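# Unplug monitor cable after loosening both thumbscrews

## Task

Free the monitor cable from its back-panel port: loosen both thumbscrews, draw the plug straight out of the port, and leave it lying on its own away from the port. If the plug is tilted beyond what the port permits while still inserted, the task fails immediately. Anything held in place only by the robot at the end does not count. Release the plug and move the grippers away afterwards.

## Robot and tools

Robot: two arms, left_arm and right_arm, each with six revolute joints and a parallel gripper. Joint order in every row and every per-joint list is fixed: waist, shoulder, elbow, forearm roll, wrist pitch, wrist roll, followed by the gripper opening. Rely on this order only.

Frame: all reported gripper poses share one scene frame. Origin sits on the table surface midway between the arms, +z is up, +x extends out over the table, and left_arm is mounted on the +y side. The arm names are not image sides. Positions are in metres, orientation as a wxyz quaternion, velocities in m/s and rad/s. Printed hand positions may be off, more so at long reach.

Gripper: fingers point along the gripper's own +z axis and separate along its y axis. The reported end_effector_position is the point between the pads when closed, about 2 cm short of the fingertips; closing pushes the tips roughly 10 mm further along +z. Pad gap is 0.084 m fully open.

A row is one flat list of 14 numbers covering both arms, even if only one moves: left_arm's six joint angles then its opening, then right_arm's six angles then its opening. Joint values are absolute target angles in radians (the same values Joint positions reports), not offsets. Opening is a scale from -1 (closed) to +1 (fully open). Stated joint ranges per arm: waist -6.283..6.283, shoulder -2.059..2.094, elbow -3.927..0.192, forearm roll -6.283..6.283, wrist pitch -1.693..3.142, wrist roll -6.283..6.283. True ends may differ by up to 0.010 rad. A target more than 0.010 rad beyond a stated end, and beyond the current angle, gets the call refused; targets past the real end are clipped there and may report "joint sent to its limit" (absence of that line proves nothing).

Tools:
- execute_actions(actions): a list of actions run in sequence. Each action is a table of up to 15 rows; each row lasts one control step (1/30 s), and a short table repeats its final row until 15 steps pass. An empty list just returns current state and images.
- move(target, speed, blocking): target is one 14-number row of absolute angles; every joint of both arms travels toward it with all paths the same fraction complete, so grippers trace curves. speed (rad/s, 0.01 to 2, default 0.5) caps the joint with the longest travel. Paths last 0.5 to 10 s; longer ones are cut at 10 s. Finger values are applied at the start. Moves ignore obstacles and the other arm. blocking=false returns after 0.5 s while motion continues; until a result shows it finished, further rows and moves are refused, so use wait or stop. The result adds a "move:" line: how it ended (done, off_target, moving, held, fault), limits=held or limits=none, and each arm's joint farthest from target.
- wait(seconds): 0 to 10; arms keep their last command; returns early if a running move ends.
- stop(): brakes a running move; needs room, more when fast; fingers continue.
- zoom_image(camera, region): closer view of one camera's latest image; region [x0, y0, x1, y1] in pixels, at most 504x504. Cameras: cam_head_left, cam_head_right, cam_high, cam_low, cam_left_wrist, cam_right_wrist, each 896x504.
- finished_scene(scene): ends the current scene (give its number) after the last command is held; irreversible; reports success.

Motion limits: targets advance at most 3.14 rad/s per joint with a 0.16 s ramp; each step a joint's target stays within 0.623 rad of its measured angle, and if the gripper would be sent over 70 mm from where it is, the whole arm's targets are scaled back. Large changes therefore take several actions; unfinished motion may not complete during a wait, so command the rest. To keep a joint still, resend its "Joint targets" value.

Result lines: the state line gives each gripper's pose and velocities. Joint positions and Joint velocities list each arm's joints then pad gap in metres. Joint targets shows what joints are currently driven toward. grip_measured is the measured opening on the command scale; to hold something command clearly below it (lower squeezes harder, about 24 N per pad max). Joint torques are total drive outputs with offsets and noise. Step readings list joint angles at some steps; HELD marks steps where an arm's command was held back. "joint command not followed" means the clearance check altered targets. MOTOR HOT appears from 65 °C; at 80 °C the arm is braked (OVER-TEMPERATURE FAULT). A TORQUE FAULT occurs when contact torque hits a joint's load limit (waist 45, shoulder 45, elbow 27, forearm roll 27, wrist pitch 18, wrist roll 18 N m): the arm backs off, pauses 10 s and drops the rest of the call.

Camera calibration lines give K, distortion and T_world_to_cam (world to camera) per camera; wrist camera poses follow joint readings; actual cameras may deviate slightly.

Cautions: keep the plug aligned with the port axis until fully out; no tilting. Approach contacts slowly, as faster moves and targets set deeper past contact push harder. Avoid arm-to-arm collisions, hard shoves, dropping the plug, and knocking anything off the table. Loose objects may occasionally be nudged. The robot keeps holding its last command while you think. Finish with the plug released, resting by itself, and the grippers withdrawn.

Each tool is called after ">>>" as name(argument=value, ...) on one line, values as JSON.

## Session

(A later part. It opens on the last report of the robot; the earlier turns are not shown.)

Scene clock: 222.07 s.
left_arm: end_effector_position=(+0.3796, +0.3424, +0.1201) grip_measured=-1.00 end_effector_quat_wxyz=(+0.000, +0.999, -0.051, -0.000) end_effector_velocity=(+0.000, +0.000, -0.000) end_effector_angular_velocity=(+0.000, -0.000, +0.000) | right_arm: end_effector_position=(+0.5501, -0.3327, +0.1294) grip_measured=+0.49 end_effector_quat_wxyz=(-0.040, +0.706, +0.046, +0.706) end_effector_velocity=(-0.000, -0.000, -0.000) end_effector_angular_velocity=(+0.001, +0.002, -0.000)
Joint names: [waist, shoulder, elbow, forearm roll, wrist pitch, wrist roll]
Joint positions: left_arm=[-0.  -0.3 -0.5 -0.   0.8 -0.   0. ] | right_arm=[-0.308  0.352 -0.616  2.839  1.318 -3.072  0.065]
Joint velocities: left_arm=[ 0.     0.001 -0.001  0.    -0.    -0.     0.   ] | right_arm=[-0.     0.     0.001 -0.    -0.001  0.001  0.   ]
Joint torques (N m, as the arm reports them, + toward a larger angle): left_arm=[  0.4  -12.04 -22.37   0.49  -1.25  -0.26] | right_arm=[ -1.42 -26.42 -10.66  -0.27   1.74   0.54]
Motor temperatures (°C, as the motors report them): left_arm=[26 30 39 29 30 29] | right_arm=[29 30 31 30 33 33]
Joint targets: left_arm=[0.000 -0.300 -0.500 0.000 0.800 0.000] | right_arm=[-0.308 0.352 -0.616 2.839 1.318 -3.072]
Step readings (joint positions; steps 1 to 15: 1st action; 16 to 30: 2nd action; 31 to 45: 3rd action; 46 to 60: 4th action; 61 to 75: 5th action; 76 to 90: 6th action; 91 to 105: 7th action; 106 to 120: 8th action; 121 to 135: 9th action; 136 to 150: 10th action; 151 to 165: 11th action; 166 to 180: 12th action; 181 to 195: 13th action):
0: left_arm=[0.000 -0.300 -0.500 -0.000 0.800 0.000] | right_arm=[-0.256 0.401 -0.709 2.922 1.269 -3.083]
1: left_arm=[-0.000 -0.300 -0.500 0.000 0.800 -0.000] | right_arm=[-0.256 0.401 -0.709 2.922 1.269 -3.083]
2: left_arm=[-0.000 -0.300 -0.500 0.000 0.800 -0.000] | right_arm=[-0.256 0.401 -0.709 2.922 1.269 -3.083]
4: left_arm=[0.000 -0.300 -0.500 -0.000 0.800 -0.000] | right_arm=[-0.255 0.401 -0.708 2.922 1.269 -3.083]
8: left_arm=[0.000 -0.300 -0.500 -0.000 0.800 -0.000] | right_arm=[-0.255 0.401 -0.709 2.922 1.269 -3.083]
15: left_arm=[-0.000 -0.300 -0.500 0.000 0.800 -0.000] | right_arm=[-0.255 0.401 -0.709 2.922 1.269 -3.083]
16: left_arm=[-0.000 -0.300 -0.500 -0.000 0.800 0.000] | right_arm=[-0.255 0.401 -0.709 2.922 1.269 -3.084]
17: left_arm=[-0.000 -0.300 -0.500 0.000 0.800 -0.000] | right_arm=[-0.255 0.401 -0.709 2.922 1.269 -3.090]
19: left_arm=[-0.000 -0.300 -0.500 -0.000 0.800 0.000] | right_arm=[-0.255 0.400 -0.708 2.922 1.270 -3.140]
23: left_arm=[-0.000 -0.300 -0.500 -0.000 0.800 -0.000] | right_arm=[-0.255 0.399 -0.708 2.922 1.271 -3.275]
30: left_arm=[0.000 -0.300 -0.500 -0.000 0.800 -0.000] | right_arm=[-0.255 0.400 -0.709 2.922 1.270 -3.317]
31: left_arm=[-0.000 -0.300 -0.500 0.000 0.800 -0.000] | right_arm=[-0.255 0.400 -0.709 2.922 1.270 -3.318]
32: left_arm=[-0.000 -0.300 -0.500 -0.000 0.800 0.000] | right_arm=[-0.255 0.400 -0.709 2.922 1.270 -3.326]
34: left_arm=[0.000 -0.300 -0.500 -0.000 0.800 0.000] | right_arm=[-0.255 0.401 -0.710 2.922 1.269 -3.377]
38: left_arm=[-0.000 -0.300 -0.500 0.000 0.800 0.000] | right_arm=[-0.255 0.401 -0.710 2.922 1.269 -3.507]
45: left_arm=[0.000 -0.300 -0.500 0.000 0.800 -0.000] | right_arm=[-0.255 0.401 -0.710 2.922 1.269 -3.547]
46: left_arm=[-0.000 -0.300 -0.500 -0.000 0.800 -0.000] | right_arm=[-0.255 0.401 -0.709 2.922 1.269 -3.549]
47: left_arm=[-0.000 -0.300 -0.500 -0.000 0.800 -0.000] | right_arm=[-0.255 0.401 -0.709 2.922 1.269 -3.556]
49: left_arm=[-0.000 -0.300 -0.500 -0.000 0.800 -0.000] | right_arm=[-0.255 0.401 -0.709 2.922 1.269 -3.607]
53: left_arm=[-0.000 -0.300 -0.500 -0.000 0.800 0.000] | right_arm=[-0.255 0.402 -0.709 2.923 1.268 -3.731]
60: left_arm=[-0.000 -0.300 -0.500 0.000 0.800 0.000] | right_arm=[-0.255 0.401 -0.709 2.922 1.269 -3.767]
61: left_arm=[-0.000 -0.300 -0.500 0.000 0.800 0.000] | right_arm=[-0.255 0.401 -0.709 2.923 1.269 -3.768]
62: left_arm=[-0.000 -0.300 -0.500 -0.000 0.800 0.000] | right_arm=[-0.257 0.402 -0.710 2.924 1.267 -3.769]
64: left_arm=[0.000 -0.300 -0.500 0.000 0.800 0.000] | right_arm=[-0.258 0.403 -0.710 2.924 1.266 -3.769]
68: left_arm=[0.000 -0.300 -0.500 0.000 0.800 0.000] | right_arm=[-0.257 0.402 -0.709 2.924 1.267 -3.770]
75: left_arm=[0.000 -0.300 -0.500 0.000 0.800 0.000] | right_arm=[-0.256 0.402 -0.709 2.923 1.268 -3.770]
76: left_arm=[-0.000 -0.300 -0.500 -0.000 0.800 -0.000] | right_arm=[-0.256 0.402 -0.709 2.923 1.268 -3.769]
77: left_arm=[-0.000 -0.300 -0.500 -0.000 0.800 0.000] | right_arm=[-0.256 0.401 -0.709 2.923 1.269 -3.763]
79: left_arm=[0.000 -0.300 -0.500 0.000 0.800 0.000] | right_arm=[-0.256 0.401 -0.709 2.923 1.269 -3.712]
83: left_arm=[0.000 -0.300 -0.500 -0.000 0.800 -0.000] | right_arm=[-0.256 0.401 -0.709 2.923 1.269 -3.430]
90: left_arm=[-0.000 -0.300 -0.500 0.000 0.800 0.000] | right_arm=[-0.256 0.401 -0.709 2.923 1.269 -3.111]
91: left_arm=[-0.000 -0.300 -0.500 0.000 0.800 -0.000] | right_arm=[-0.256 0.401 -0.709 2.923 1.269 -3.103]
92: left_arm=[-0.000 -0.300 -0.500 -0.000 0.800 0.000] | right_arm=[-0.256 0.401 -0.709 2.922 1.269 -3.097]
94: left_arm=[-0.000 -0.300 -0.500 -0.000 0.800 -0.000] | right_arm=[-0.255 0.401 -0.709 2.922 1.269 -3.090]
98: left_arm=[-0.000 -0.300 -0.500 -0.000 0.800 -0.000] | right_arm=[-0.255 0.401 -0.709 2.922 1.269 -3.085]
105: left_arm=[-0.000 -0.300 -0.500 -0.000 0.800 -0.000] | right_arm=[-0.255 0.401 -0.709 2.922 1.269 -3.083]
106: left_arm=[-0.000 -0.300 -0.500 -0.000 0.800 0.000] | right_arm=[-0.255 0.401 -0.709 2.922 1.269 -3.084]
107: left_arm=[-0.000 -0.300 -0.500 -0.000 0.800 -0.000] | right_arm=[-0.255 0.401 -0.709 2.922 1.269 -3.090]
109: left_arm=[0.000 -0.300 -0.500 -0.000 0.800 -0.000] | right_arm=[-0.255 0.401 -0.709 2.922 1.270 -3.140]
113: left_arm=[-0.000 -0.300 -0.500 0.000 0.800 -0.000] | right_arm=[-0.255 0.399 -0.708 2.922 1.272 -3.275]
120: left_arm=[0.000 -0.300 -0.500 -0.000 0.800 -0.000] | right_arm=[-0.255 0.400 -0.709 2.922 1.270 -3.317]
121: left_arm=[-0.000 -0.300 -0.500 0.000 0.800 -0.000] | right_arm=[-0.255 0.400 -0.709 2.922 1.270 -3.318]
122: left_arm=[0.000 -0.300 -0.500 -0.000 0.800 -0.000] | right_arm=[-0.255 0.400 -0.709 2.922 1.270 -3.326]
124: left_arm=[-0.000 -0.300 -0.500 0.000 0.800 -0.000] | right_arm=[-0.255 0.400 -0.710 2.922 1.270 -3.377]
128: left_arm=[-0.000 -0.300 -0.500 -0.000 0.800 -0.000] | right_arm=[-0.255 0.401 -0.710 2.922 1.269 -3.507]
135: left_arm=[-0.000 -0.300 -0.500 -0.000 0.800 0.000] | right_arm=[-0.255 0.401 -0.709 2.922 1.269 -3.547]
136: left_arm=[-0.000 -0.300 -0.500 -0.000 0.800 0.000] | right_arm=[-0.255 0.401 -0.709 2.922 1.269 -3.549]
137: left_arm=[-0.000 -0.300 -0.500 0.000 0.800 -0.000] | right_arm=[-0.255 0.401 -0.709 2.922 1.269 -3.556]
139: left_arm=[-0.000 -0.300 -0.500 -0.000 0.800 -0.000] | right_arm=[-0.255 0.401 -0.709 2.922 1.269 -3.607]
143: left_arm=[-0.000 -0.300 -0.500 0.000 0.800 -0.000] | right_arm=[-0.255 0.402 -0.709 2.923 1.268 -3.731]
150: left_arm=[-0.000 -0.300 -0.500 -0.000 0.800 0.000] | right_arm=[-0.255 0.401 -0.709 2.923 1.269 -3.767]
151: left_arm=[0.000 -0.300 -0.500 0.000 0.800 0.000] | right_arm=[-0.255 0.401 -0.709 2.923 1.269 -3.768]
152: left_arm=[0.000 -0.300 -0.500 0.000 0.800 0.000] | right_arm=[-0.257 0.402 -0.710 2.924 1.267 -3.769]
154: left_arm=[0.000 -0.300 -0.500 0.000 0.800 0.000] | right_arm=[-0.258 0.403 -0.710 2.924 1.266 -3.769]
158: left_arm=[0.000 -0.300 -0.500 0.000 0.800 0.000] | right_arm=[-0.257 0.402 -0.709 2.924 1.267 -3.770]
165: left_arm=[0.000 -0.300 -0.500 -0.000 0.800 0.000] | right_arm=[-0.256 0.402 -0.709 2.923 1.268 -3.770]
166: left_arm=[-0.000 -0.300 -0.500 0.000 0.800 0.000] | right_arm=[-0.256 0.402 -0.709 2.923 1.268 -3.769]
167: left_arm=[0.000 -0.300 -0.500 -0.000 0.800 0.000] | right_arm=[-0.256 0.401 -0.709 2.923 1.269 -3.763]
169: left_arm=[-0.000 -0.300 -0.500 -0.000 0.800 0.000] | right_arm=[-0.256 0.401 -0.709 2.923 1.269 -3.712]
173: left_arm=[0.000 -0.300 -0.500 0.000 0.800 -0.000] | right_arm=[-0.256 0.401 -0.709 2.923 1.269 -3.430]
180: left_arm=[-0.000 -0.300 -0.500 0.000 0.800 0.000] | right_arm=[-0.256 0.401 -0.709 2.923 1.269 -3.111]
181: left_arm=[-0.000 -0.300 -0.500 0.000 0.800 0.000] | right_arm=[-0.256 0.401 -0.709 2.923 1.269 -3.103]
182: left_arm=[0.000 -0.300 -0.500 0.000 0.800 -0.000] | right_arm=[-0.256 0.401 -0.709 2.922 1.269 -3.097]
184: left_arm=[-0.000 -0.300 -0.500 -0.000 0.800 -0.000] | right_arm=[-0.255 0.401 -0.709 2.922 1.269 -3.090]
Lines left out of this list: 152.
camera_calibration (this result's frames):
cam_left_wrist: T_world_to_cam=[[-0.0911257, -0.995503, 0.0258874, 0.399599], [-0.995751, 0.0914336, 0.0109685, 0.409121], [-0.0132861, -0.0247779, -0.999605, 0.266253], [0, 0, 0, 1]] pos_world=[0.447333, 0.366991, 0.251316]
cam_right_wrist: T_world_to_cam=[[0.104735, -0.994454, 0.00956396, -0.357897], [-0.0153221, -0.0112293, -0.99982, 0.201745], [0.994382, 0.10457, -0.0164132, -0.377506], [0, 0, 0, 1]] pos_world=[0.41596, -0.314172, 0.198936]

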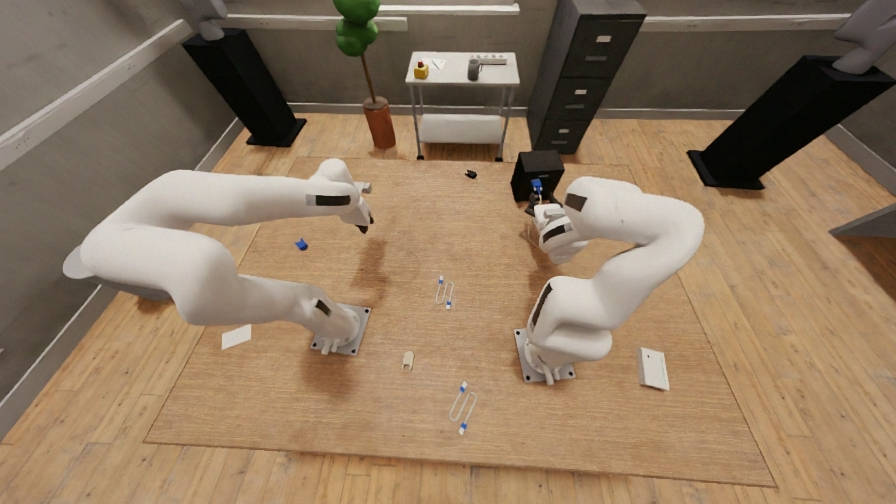

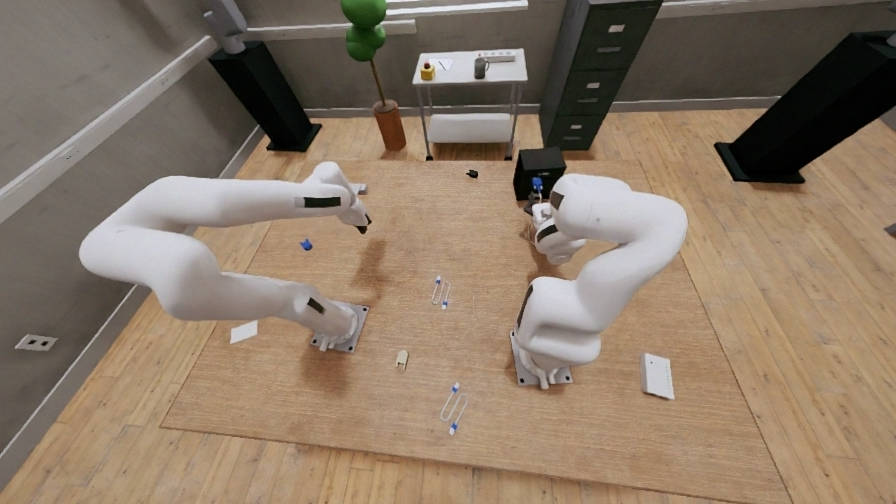

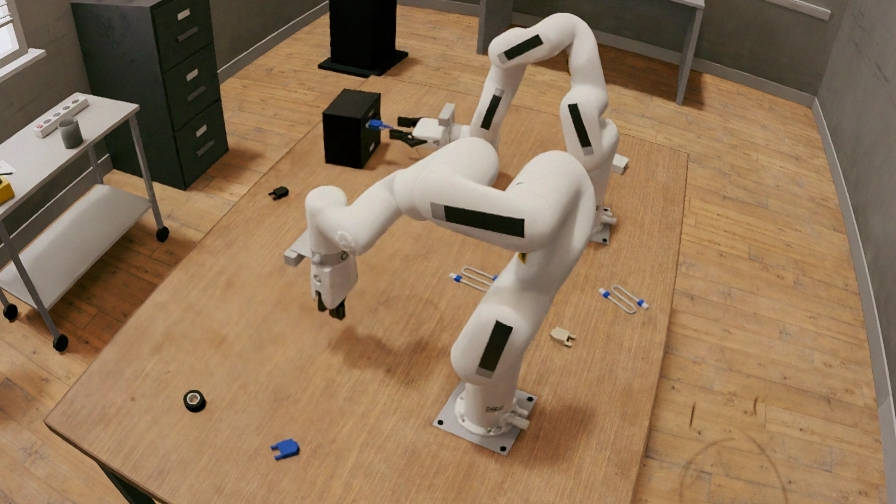

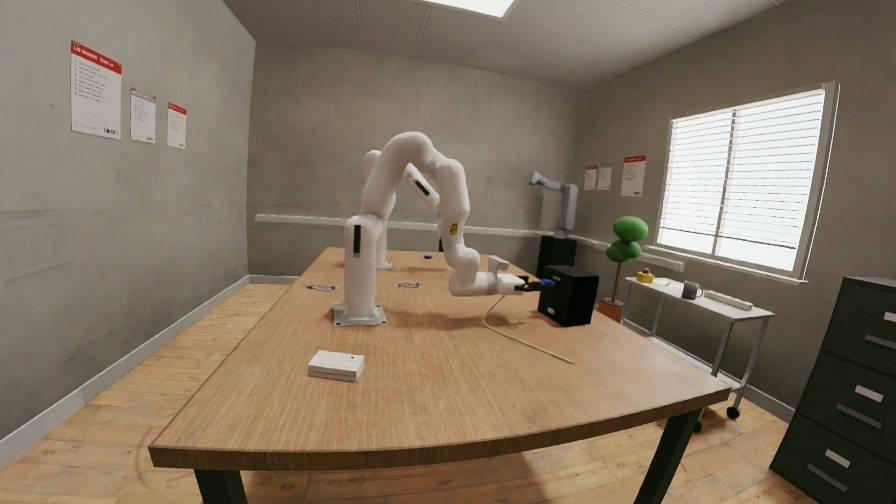

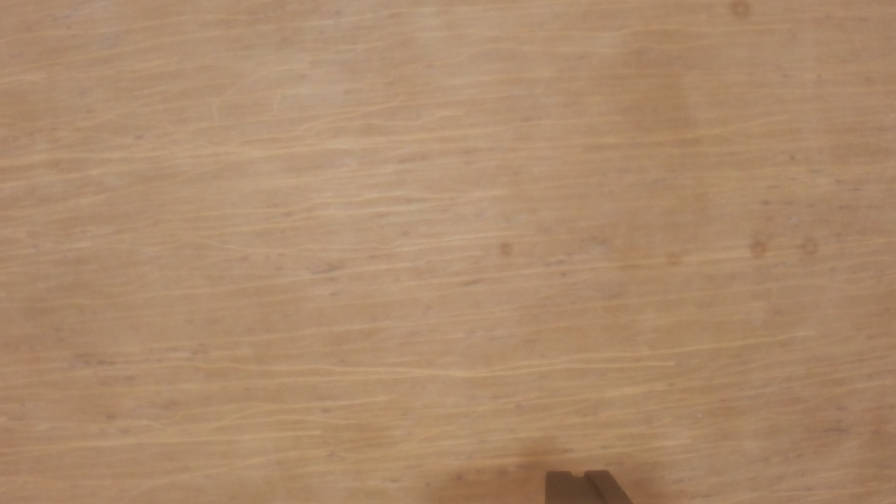

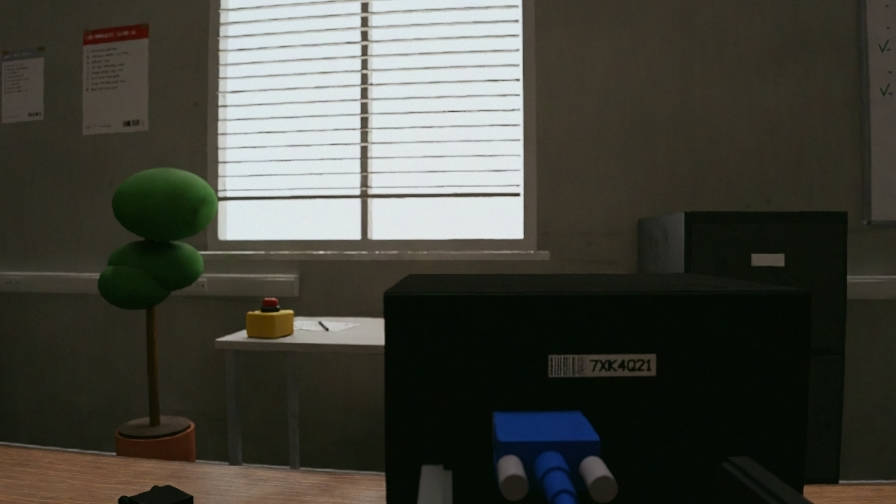

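>>> move(target=[0,-0.3,-0.5,0,0.8,0,-1,-0.2575,0.401,-0.709,2.9226,1.269,-3.083,0], speed=0.1)

>>> execute_actions(actions=[[[0,-0.3,-0.5,0,0.8,0,-1,-0.2575,0.401,-0.709,2.9226,1.269,-3.083,-1]],[[0,-0.3,-0.5,0,0.8,0,-1,-0.2575,0.401,-0.709,2.9226,1.269,-3.083,-1]],[[0,-0.3,-0.5,0,0.8,0,-1,-0.2575,0.401,-0.709,2.9226,1.269,-3.32,-1]],[[0,-0.3,-0.5,0,0.8,0,-1,-0.2575,0.401,-0.709,2.9226,1.269,-3.55,-1]],[[0,-0.3,-0.5,0,0.8,0,-1,-0.2575,0.401,-0.709,2.9226,1.269,-3.77,-1]],[[0,-0.3,-0.5,0,0.8,0,-1,-0.2575,0.401,-0.709,2.9226,1.269,-3.77,0]],[[0,-0.3,-0.5,0,0.8,0,-1,-0.2575,0.401,-0.709,2.9226,1.269,-3.083,0]],[[0,-0.3,-0.5,0,0.8,0,-1,-0.2575,0.401,-0.709,2.9226,1.269,-3.083,-1]],[[0,-0.3,-0.5,0,0.8,0,-1,-0.2575,0.401,-0.709,2.9226,1.269,-3.083,-1]],[[0,-0.3,-0.5,0,0.8,0,-1,-0.2575,0.401,-0.709,2.9226,1.269,-3.32,-1]],[[0,-0.3,-0.5,0,0.8,0,-1,-0.2575,0.401,-0.709,2.9226,1.269,-3.55,-1]],[[0,-0.3,-0.5,0,0.8,0,-1,-0.2575,0.401,-0.709,2.9226,1.269,-3.77,-1]],[[0,-0.3,-0.5,0,0.8,0,-1,-0.2575,0.401,-0.709,2.9226,1.269,-3.77,0]],[[0,-0.3,-0.5,0,0.8,0,-1,-0.2575,0.401,-0.709,2.9226,1.269,-3.083,0]],[[0,-0.3,-0.5,0,0.8,0,-1,-0.2575,0.401,-0.709,2.9226,1.269,-3.083,-1]],[[0,-0.3,-0.5,0,0.8,0,-1,-0.2575,0.401,-0.709,2.9226,1.269,-3.083,-1]],[[0,-0.3,-0.5,0,0.8,0,-1,-0.2575,0.401,-0.709,2.9226,1.269,-3.32,-1]],[[0,-0.3,-0.5,0,0.8,0,-1,-0.2575,0.401,-0.709,2.9226,1.269,-3.55,-1]],[[0,-0.3,-0.5,0,0.8,0,-1,-0.2575,0.401,-0.709,2.9226,1.269,-3.77,-1]],[[0,-0.3,-0.5,0,0.8,0,-1,-0.2575,0.401,-0.709,2.9226,1.269,-3.77,0]],[[0,-0.3,-0.5,0,0.8,0,-1,-0.2575,0.401,-0.709,2.9226,1.269,-3.083,0]],[[0,-0.3,-0.5,0,0.8,0,-1,-0.2575,0.401,-0.709,2.9226,1.269,-3.083,-1]],[[0,-0.3,-0.5,0,0.8,0,-1,-0.2575,0.401,-0.709,2.9226,1.269,-3.083,-1]],[[0,-0.3,-0.5,0,0.8,0,-1,-0.2575,0.401,-0.709,2.9226,1.269,-3.32,-1]],[[0,-0.3,-0.5,0,0.8,0,-1,-0.2575,0.401,-0.709,2.9226,1.269,-3.55,-1]],[[0,-0.3,-0.5,0,0.8,0,-1,-0.2575,0.401,-0.709,2.9226,1.269,-3.77,-1]],[[0,-0.3,-0.5,0,0.8,0,-1,-0.2575,0.401,-0.709,2.9226,1.269,-3.77,0]],[[0,-0.3,-0.5,0,0.8,0,-1,-0.2575,0.401,-0.709,2.9226,1.269,-3.083,0]]])

>>> move(target=[0,-0.3,-0.5,0,0.8,0,-1,-0.308,0.352,-0.616,2.839,1.318,-3.072,0.5], speed=0.1)

>>> zoom_image(camera="cam_right_wrist", region=[470,384,670,504])

Scene clock: 276.17 s.
left_arm: end_effector_position=(+0.3796, +0.3424, +0.1201) grip_measured=-1.00 end_effector_quat_wxyz=(+0.000, +0.999, -0.051, -0.000) end_effector_velocity=(-0.000, +0.000, +0.000) end_effector_angular_velocity=(-0.000, -0.000, +0.000) | right_arm: end_effector_position=(+0.5782, -0.3277, +0.1291) grip_measured=-0.01 end_effector_quat_wxyz=(-0.029, +0.707, +0.034, +0.706) end_effector_velocity=(+0.001, +0.000, +0.001) end_effector_angular_velocity=(-0.001, -0.002, -0.001)
Joint names: [waist, shoulder, elbow, forearm roll, wrist pitch, wrist roll]
Joint positions: left_arm=[-0.  -0.3 -0.5  0.   0.8  0.   0. ] | right_arm=[-0.258  0.401 -0.709  2.922  1.269 -3.083  0.044]
Joint velocities: left_arm=[ 0. -0.  0. -0. -0.  0.  0.] | right_arm=[ 0.001 -0.    -0.002  0.002 -0.001 -0.001  0.   ]
Joint torques (N m, as the arm reports them, + toward a larger angle): left_arm=[  1.09 -10.93 -21.71  -0.07  -1.72  -0.44] | right_arm=[ -1.87 -29.34 -12.86  -0.12   1.77   0.44]
Motor temperatures (°C, as the motors report them): left_arm=[26 30 39 29 30 29] | right_arm=[29 30 31 30 33 33]
Joint targets: left_arm=[0.000 -0.300 -0.500 0.000 0.800 0.000] | right_arm=[-0.258 0.401 -0.709 2.923 1.269 -3.083]
move: done; limits=none; left_arm: farthest joint: the waist, 0.000 radians from its target (0.000 radians at the start); right_arm: farthest joint: the waist, 0.000 radians from its target (0.051 radians at the start)
camera_calibration (this result's frames):
cam_left_wrist: T_world_to_cam=[[-0.0911259, -0.995503, 0.0258874, 0.399599], [-0.995751, 0.0914338, 0.0109683, 0.409121], [-0.013286, -0.0247779, -0.999605, 0.266253], [0, 0, 0, 1]] pos_world=[0.447333, 0.366991, 0.251316]
cam_right_wrist: T_world_to_cam=[[0.0716038, -0.997397, 0.00845295, -0.337495], [-0.0163198, -0.00964509, -0.99982, 0.203083], [0.9973, 0.071453, -0.0169679, -0.418413], [0, 0, 0, 1]] pos_world=[0.444764, -0.304761, 0.1988]

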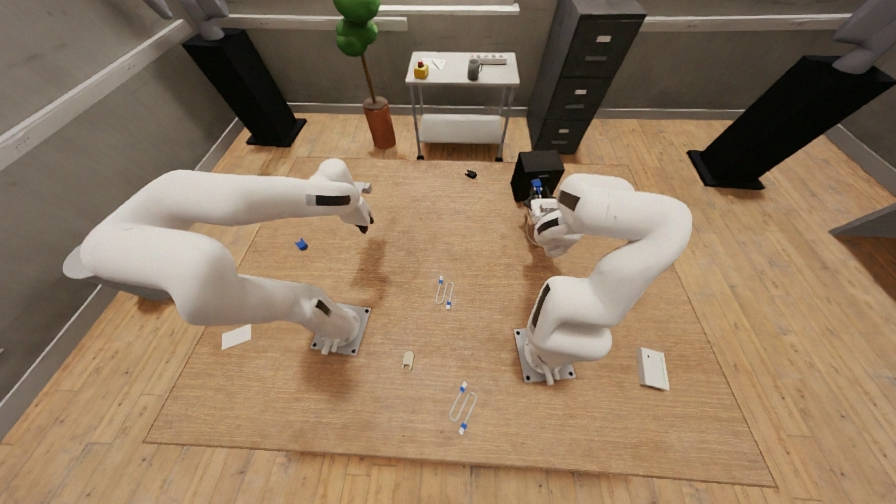

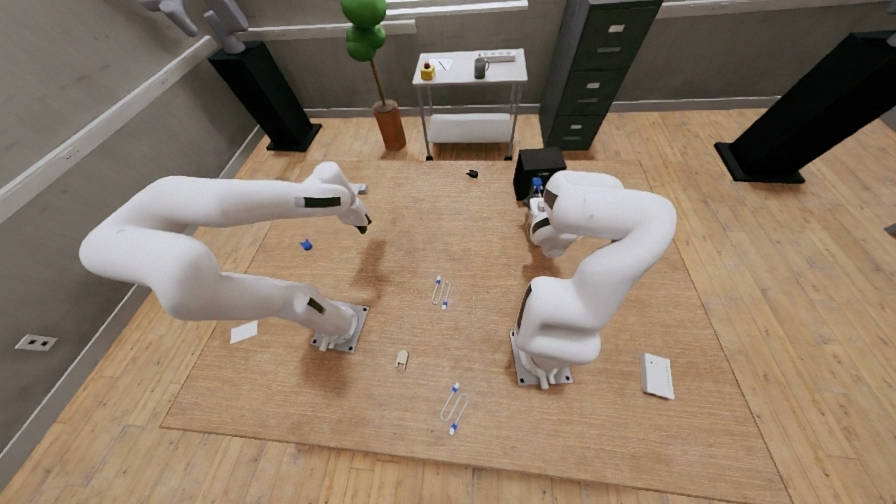

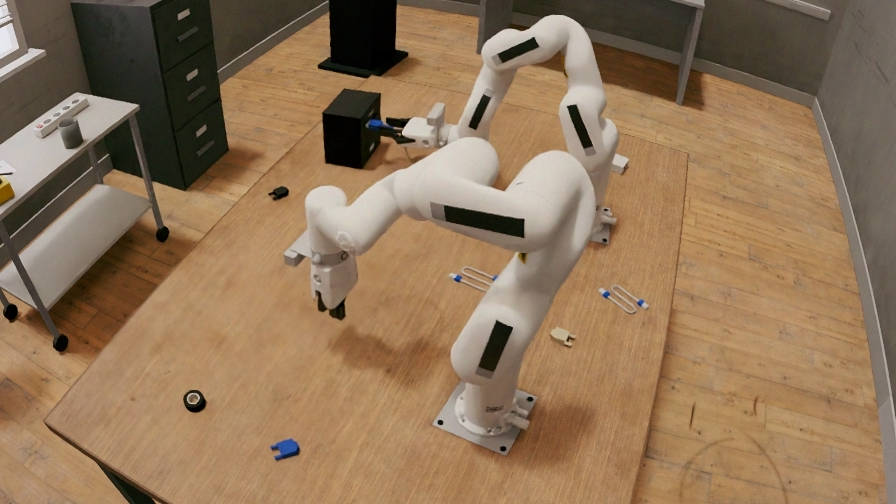

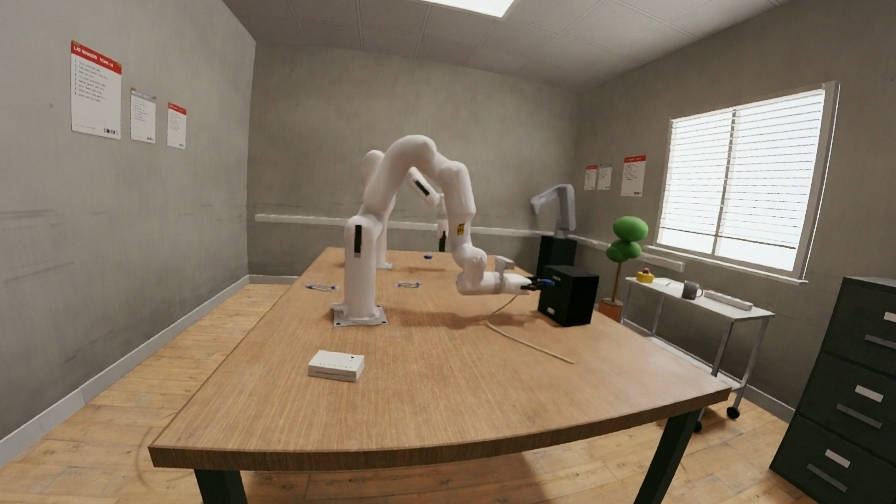

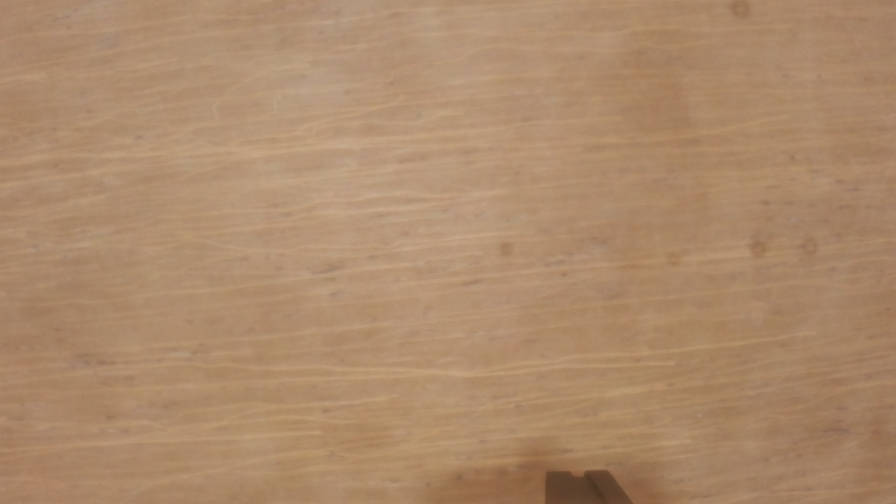

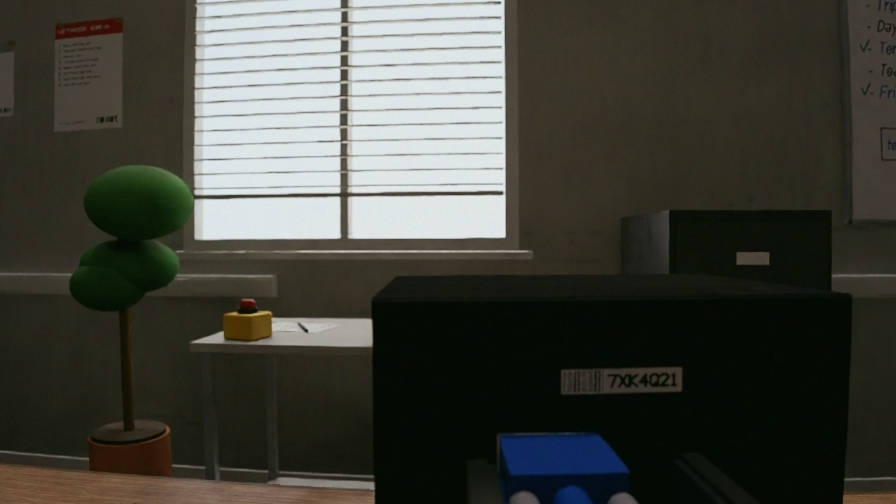

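Scene clock: 290.17 s.
left_arm: end_effector_position=(+0.3796, +0.3424, +0.1201) grip_measured=-1.00 end_effector_quat_wxyz=(+0.000, +0.999, -0.051, -0.000) end_effector_velocity=(+0.001, +0.000, +0.000) end_effector_angular_velocity=(+0.000, -0.002, -0.000) | right_arm: end_effector_position=(+0.5782, -0.3277, +0.1291) grip_measured=-0.01 end_effector_quat_wxyz=(-0.018, +0.706, +0.044, +0.707) end_effector_velocity=(+0.000, +0.000, +0.001) end_effector_angular_velocity=(+0.319, +0.025, -0.000)
Joint names: [waist, shoulder, elbow, forearm roll, wrist pitch, wrist roll]
Joint positions: left_arm=[-0.  -0.3 -0.5 -0.   0.8  0.   0. ] | right_arm=[-0.258  0.401 -0.709  2.923  1.269 -3.111  0.044]
Joint velocities: left_arm=[ 0.    -0.    -0.001  0.    -0.001  0.     0.   ] | right_arm=[ 0.    -0.    -0.     0.     0.002  0.32  -0.   ]
Joint torques (N m, as the arm reports them, + toward a larger angle): left_arm=[  0.45 -11.51 -22.24   0.22  -1.42  -0.69] | right_arm=[ -1.85 -30.02 -13.14   0.17   1.8    0.35]
Motor temperatures (°C, as the motors report them): left_arm=[26 30 39 29 30 29] | right_arm=[29 30 31 30 33 33]
Joint targets: left_arm=[0.000 -0.300 -0.500 0.000 0.800 0.000] | right_arm=[-0.258 0.401 -0.709 2.923 1.269 -3.083]
Step readings (joint positions; steps 1 to 15: 1st action; 16 to 30: 2nd action; 31 to 45: 3rd action; 46 to 60: 4th action; 61 to 75: 5th action; 76 to 90: 6th action; 91 to 105: 7th action; 106 to 120: 8th action; 121 to 135: 9th action; 136 to 150: 10th action; 151 to 165: 11th action; 166 to 180: 12th action; 181 to 195: 13th action):
0: left_arm=[-0.000 -0.300 -0.500 0.000 0.800 0.000] | right_arm=[-0.258 0.401 -0.709 2.922 1.269 -3.083]
1: left_arm=[-0.000 -0.300 -0.500 0.000 0.800 0.000] | right_arm=[-0.258 0.401 -0.709 2.922 1.269 -3.083]
2: left_arm=[0.000 -0.300 -0.500 0.000 0.800 -0.000] | right_arm=[-0.257 0.401 -0.709 2.921 1.269 -3.083]
4: left_arm=[0.000 -0.300 -0.500 0.000 0.800 0.000] | right_arm=[-0.256 0.401 -0.708 2.921 1.270 -3.083]
8: left_arm=[0.000 -0.300 -0.500 0.000 0.800 -0.000] | right_arm=[-0.256 0.401 -0.708 2.922 1.269 -3.083]
15: left_arm=[-0.000 -0.300 -0.500 0.000 0.800 0.000] | right_arm=[-0.256 0.401 -0.708 2.922 1.269 -3.083]
16: left_arm=[0.000 -0.300 -0.500 0.000 0.800 -0.000] | right_arm=[-0.256 0.401 -0.708 2.922 1.269 -3.083]
17: left_arm=[0.000 -0.300 -0.500 0.000 0.800 -0.000] | right_arm=[-0.256 0.401 -0.708 2.922 1.269 -3.083]
19: left_arm=[-0.000 -0.300 -0.500 -0.000 0.800 -0.000] | right_arm=[-0.257 0.401 -0.708 2.922 1.269 -3.083]
23: left_arm=[-0.000 -0.300 -0.500 -0.000 0.800 0.000] | right_arm=[-0.257 0.401 -0.709 2.922 1.269 -3.083]
30: left_arm=[-0.000 -0.300 -0.500 -0.000 0.800 -0.000] | right_arm=[-0.257 0.401 -0.709 2.922 1.269 -3.083]
31: left_arm=[-0.000 -0.300 -0.500 -0.000 0.800 0.000] | right_arm=[-0.257 0.401 -0.709 2.922 1.269 -3.084]
32: left_arm=[0.000 -0.300 -0.500 0.000 0.800 -0.000] | right_arm=[-0.257 0.401 -0.709 2.922 1.269 -3.090]
34: left_arm=[-0.000 -0.300 -0.500 -0.000 0.800 0.000] | right_arm=[-0.257 0.400 -0.709 2.922 1.270 -3.140]
38: left_arm=[-0.000 -0.300 -0.500 0.000 0.800 0.000] | right_arm=[-0.256 0.400 -0.710 2.922 1.271 -3.275]
45: left_arm=[-0.000 -0.300 -0.500 0.000 0.800 -0.000] | right_arm=[-0.256 0.400 -0.710 2.922 1.270 -3.317]
46: left_arm=[0.000 -0.300 -0.500 -0.000 0.800 0.000] | right_arm=[-0.256 0.400 -0.710 2.922 1.270 -3.318]
47: left_arm=[0.000 -0.300 -0.500 0.000 0.800 0.000] | right_arm=[-0.256 0.400 -0.710 2.922 1.270 -3.326]
49: left_arm=[-0.000 -0.300 -0.500 -0.000 0.800 -0.000] | right_arm=[-0.256 0.400 -0.710 2.922 1.270 -3.377]
53: left_arm=[0.000 -0.300 -0.500 -0.000 0.800 -0.000] | right_arm=[-0.256 0.401 -0.710 2.922 1.270 -3.507]
60: left_arm=[-0.000 -0.300 -0.500 -0.000 0.800 -0.000] | right_arm=[-0.256 0.401 -0.710 2.921 1.269 -3.547]
61: left_arm=[0.000 -0.300 -0.500 -0.000 0.800 0.000] | right_arm=[-0.256 0.401 -0.710 2.921 1.269 -3.549]
62: left_arm=[-0.000 -0.300 -0.500 -0.000 0.800 -0.000] | right_arm=[-0.256 0.401 -0.710 2.921 1.269 -3.556]
64: left_arm=[0.000 -0.300 -0.500 0.000 0.800 0.000] | right_arm=[-0.256 0.401 -0.710 2.921 1.269 -3.607]
68: left_arm=[-0.000 -0.300 -0.500 0.000 0.800 0.000] | right_arm=[-0.257 0.402 -0.710 2.922 1.268 -3.731]
75: left_arm=[0.000 -0.300 -0.500 0.000 0.800 -0.000] | right_arm=[-0.257 0.401 -0.709 2.921 1.269 -3.767]
76: left_arm=[0.000 -0.300 -0.500 -0.000 0.800 0.000] | right_arm=[-0.257 0.401 -0.709 2.922 1.269 -3.768]
77: left_arm=[-0.000 -0.300 -0.500 -0.000 0.800 0.000] | right_arm=[-0.260 0.402 -0.709 2.925 1.266 -3.769]
79: left_arm=[-0.000 -0.300 -0.500 -0.000 0.800 -0.000] | right_arm=[-0.265 0.403 -0.707 2.927 1.265 -3.769]
83: left_arm=[-0.000 -0.300 -0.500 0.000 0.800 -0.000] | right_arm=[-0.262 0.403 -0.707 2.925 1.266 -3.770]
90: left_arm=[-0.000 -0.300 -0.500 0.000 0.800 0.000] | right_arm=[-0.259 0.401 -0.709 2.923 1.268 -3.770]
91: left_arm=[0.000 -0.300 -0.500 0.000 0.800 0.000] | right_arm=[-0.258 0.401 -0.709 2.923 1.269 -3.769]
92: left_arm=[0.000 -0.300 -0.500 -0.000 0.800 -0.000] | right_arm=[-0.258 0.401 -0.709 2.923 1.269 -3.763]
94: left_arm=[-0.000 -0.300 -0.500 0.000 0.800 -0.000] | right_arm=[-0.258 0.401 -0.709 2.923 1.269 -3.712]
98: left_arm=[-0.000 -0.300 -0.500 0.000 0.800 -0.000] | right_arm=[-0.258 0.401 -0.709 2.923 1.269 -3.430]
105: left_arm=[-0.000 -0.300 -0.500 0.000 0.800 0.000] | right_arm=[-0.258 0.401 -0.709 2.923 1.269 -3.111]
106: left_arm=[0.000 -0.300 -0.500 0.000 0.800 0.000] | right_arm=[-0.258 0.401 -0.709 2.923 1.269 -3.103]
107: left_arm=[0.000 -0.300 -0.500 0.000 0.800 -0.000] | right_arm=[-0.257 0.401 -0.709 2.922 1.269 -3.097]
109: left_arm=[0.000 -0.300 -0.500 -0.000 0.800 0.000] | right_arm=[-0.256 0.401 -0.708 2.922 1.269 -3.090]
113: left_arm=[0.000 -0.300 -0.500 -0.000 0.800 -0.000] | right_arm=[-0.256 0.401 -0.708 2.922 1.269 -3.085]
120: left_arm=[0.000 -0.300 -0.500 0.000 0.800 -0.000] | right_arm=[-0.256 0.401 -0.709 2.922 1.269 -3.083]
121: left_arm=[0.000 -0.300 -0.500 0.000 0.800 -0.000] | right_arm=[-0.256 0.401 -0.709 2.922 1.269 -3.083]
122: left_arm=[-0.000 -0.300 -0.500 -0.000 0.800 0.000] | right_arm=[-0.256 0.401 -0.709 2.922 1.269 -3.083]
124: left_arm=[-0.000 -0.300 -0.500 -0.000 0.800 0.000] | right_arm=[-0.256 0.401 -0.709 2.922 1.269 -3.083]
128: left_arm=[-0.000 -0.300 -0.500 0.000 0.800 0.000] | right_arm=[-0.257 0.401 -0.709 2.922 1.269 -3.083]
135: left_arm=[-0.000 -0.300 -0.500 0.000 0.800 0.000] | right_arm=[-0.257 0.401 -0.709 2.922 1.269 -3.083]
136: left_arm=[0.000 -0.300 -0.500 0.000 0.800 0.000] | right_arm=[-0.257 0.401 -0.709 2.922 1.269 -3.084]
137: left_arm=[-0.000 -0.300 -0.500 -0.000 0.800 -0.000] | right_arm=[-0.257 0.401 -0.709 2.922 1.269 -3.090]
139: left_arm=[-0.000 -0.300 -0.500 0.000 0.800 -0.000] | right_arm=[-0.257 0.400 -0.709 2.922 1.270 -3.140]
143: left_arm=[0.000 -0.300 -0.500 -0.000 0.800 0.000] | right_arm=[-0.256 0.399 -0.709 2.922 1.271 -3.275]
150: left_arm=[-0.000 -0.300 -0.500 0.000 0.800 -0.000] | right_arm=[-0.256 0.400 -0.709 2.922 1.271 -3.317]
151: left_arm=[-0.000 -0.300 -0.500 -0.000 0.800 -0.000] | right_arm=[-0.256 0.400 -0.710 2.922 1.270 -3.318]
152: left_arm=[0.000 -0.300 -0.500 -0.000 0.800 0.000] | right_arm=[-0.256 0.400 -0.710 2.922 1.270 -3.326]
154: left_arm=[-0.000 -0.300 -0.500 0.000 0.800 -0.000] | right_arm=[-0.256 0.400 -0.710 2.922 1.270 -3.377]
158: left_arm=[-0.000 -0.300 -0.500 -0.000 0.800 0.000] | right_arm=[-0.256 0.401 -0.710 2.922 1.269 -3.507]
165: left_arm=[0.000 -0.300 -0.500 -0.000 0.800 0.000] | right_arm=[-0.257 0.401 -0.710 2.921 1.269 -3.547]
166: left_arm=[0.000 -0.300 -0.500 -0.000 0.800 -0.000] | right_arm=[-0.257 0.401 -0.710 2.921 1.269 -3.549]
167: left_arm=[-0.000 -0.300 -0.500 -0.000 0.800 -0.000] | right_arm=[-0.257 0.401 -0.710 2.921 1.269 -3.556]
169: left_arm=[-0.000 -0.300 -0.500 0.000 0.800 -0.000] | right_arm=[-0.257 0.401 -0.710 2.921 1.269 -3.607]
173: left_arm=[-0.000 -0.300 -0.500 -0.000 0.800 -0.000] | right_arm=[-0.257 0.402 -0.710 2.922 1.268 -3.731]
180: left_arm=[-0.000 -0.300 -0.500 -0.000 0.800 0.000] | right_arm=[-0.257 0.401 -0.709 2.921 1.269 -3.767]
181: left_arm=[0.000 -0.300 -0.500 0.000 0.800 0.000] | right_arm=[-0.257 0.401 -0.709 2.922 1.269 -3.768]
182: left_arm=[0.000 -0.300 -0.500 -0.000 0.800 -0.000] | right_arm=[-0.260 0.402 -0.709 2.925 1.267 -3.769]
184: left_arm=[-0.000 -0.300 -0.500 -0.000 0.800 0.000] | right_arm=[-0.265 0.403 -0.708 2.927 1.265 -3.769]
Lines left out of this list: 77.
camera_calibration (this result's frames):
cam_left_wrist: T_world_to_cam=[[-0.0911258, -0.995503, 0.0258874, 0.399599], [-0.995751, 0.0914337, 0.010968, 0.409121], [-0.0132856, -0.0247779, -0.999605, 0.266253], [0, 0, 0, 1]] pos_world=[0.447333, 0.366991, 0.251316]
cam_right_wrist: T_world_to_cam=[[0.0715206, -0.99676, 0.0368062, -0.340882], [-0.0139108, -0.0378939, -0.999185, 0.192308], [0.997342, 0.0709503, -0.0165759, -0.418696], [0, 0, 0, 1]] pos_world=[0.444639, -0.302784, 0.197757]

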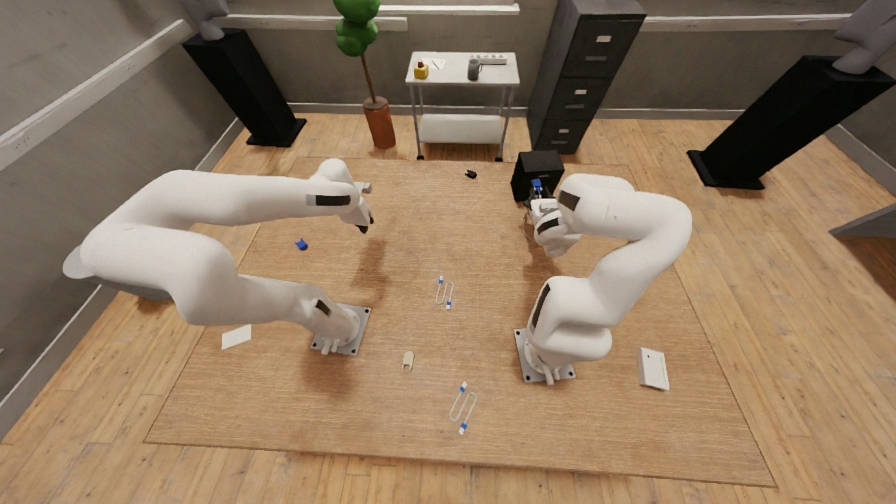

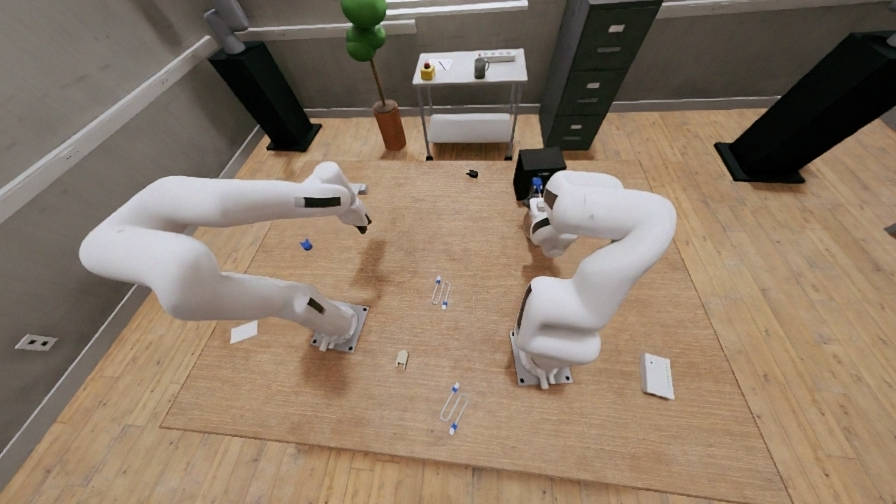

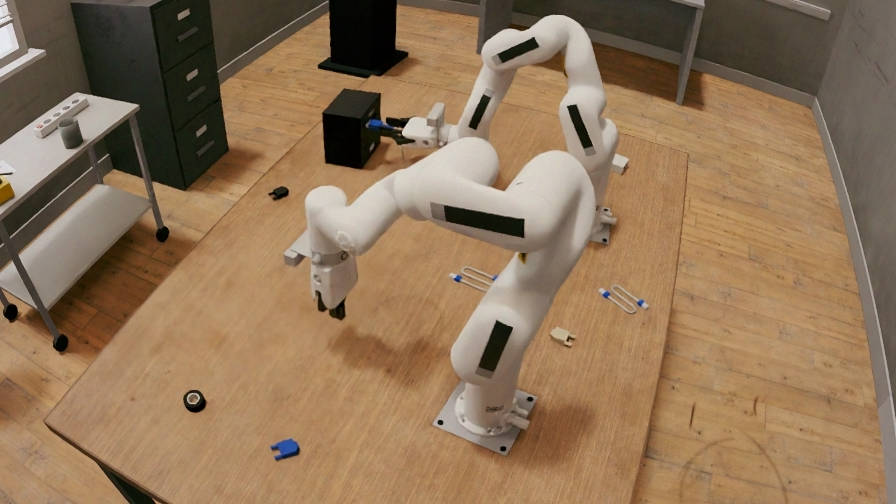

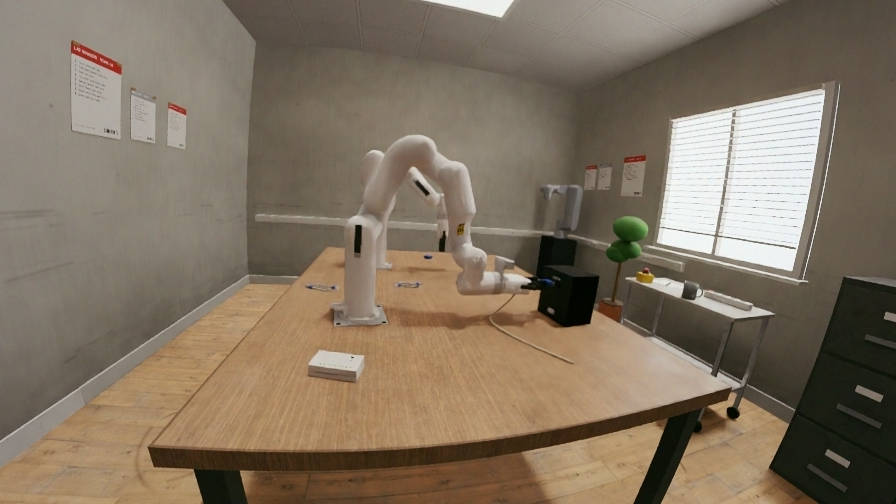

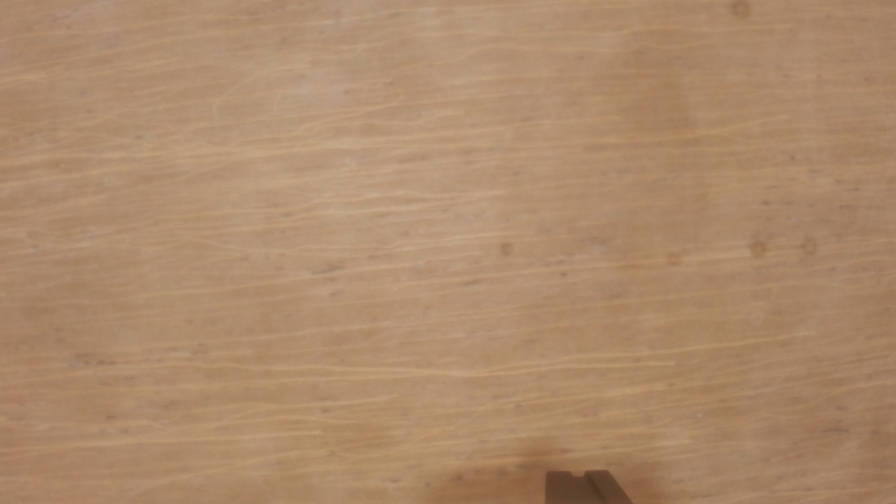

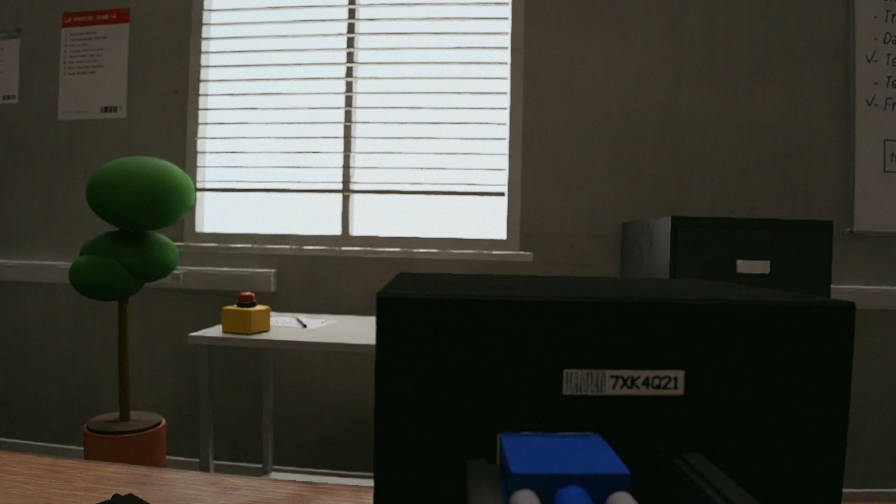

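Scene clock: 291.47 s.
left_arm: end_effector_position=(+0.3796, +0.3424, +0.1201) grip_measured=-1.00 end_effector_quat_wxyz=(+0.000, +0.999, -0.051, -0.000) end_effector_velocity=(-0.000, +0.000, -0.000) end_effector_angular_velocity=(+0.001, +0.000, +0.001) | right_arm: end_effector_position=(+0.5502, -0.3327, +0.1294) grip_measured=+0.49 end_effector_quat_wxyz=(-0.040, +0.706, +0.046, +0.706) end_effector_velocity=(-0.001, +0.000, -0.000) end_effector_angular_velocity=(+0.002, +0.000, +0.001)
Joint names: [waist, shoulder, elbow, forearm roll, wrist pitch, wrist roll]
Joint positions: left_arm=[ 0.  -0.3 -0.5 -0.   0.8 -0.   0. ] | right_arm=[-0.308  0.352 -0.616  2.839  1.318 -3.072  0.065]
Joint velocities: left_arm=[ 0.    -0.     0.001  0.001 -0.    -0.001  0.   ] | right_arm=[-0.001 -0.001  0.003 -0.002  0.002  0.002 -0.   ]
Joint torques (N m, as the arm reports them, + toward a larger angle): left_arm=[  0.9  -10.05 -22.34  -0.16  -1.45  -0.63] | right_arm=[ -1.83 -27.25 -10.75  -0.26   1.52   0.53]
Motor temperatures (°C, as the motors report them): left_arm=[26 30 39 29 30 29] | right_arm=[29 30 31 30 33 33]
Joint targets: left_arm=[0.000 -0.300 -0.500 0.000 0.800 0.000] | right_arm=[-0.308 0.352 -0.616 2.839 1.318 -3.072]
move: done; limits=none; left_arm: farthest joint: the waist, 0.000 radians from its target (0.000 radians at the start); right_arm: farthest joint: the waist, 0.000 radians from its target (0.050 radians at the start)
camera_calibration (this result's frames):
cam_left_wrist: T_world_to_cam=[[-0.0911256, -0.995503, 0.0258875, 0.399599], [-0.995751, 0.0914335, 0.0109683, 0.409121], [-0.013286, -0.024778, -0.999605, 0.266253], [0, 0, 0, 1]] pos_world=[0.447333, 0.366991, 0.251316]
cam_right_wrist: T_world_to_cam=[[0.104673, -0.994462, 0.00946405, -0.357849], [-0.0152907, -0.0111245, -0.999821, 0.201781], [0.994389, 0.104509, -0.0163705, -0.377618], [0, 0, 0, 1]] pos_world=[0.416041, -0.314158, 0.19895]

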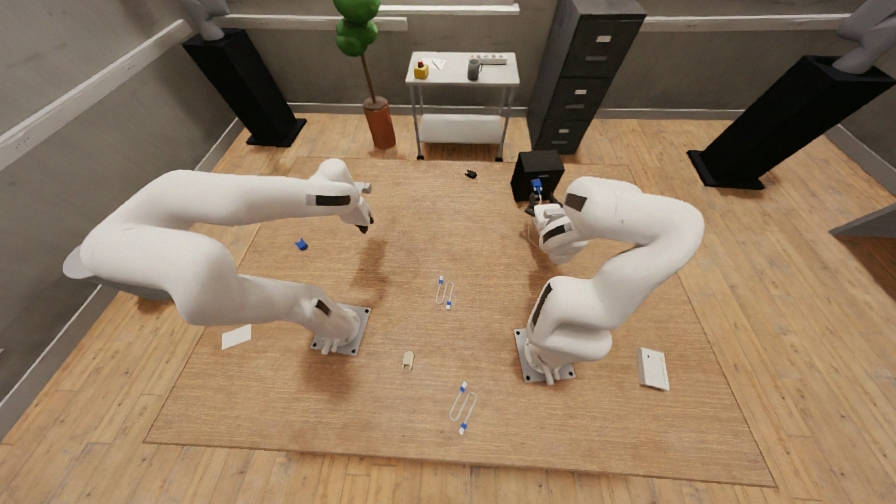

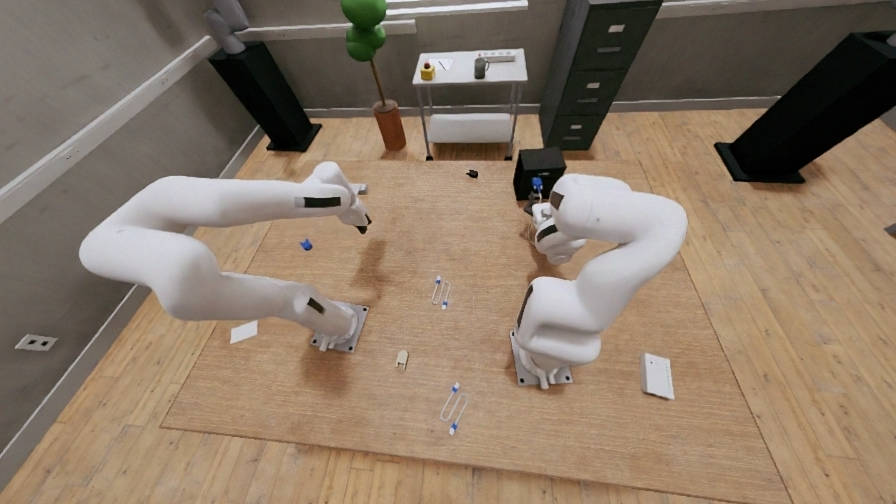

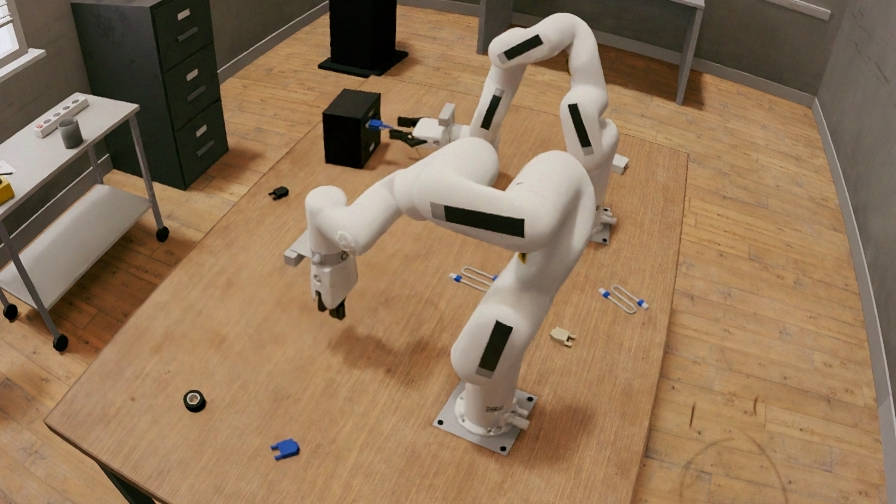

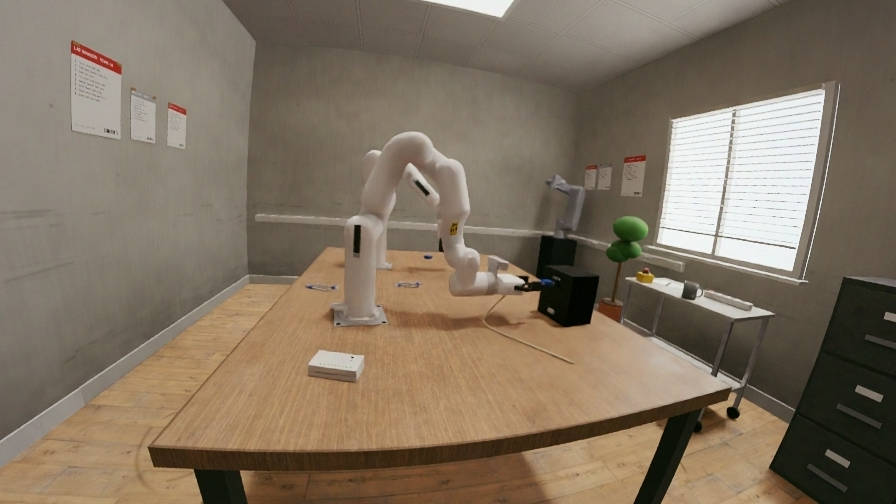

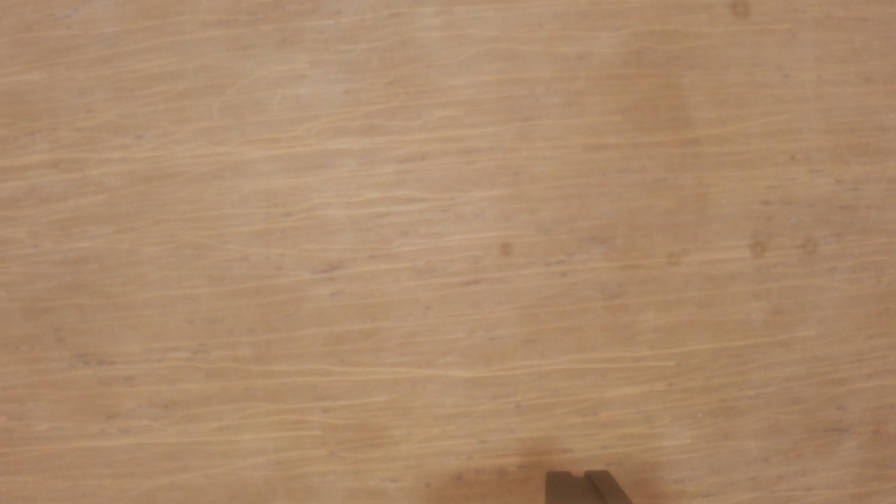

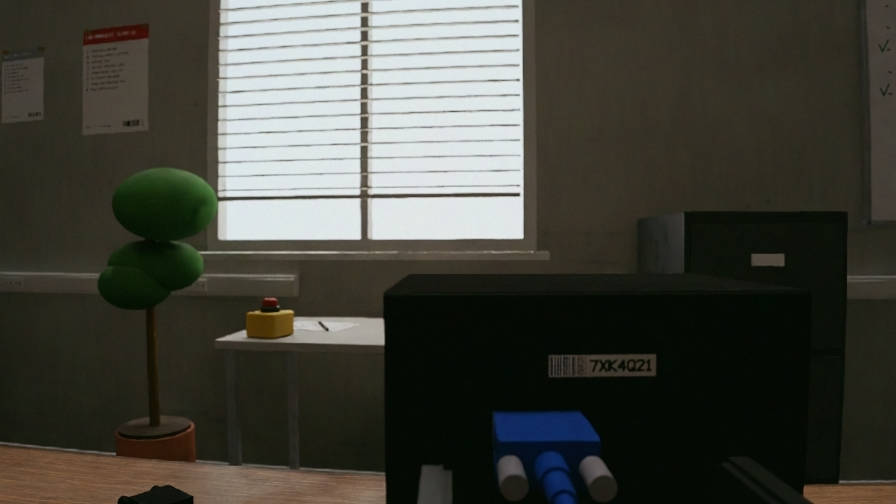

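Region (470, 384, 670, 504) of cam_right_wrist's 896x504 image, scaled by 2.520, with more detail than that image has; it fills the top 302 rows of this view, and the rest is white.

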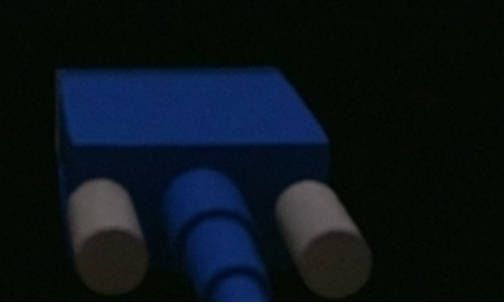

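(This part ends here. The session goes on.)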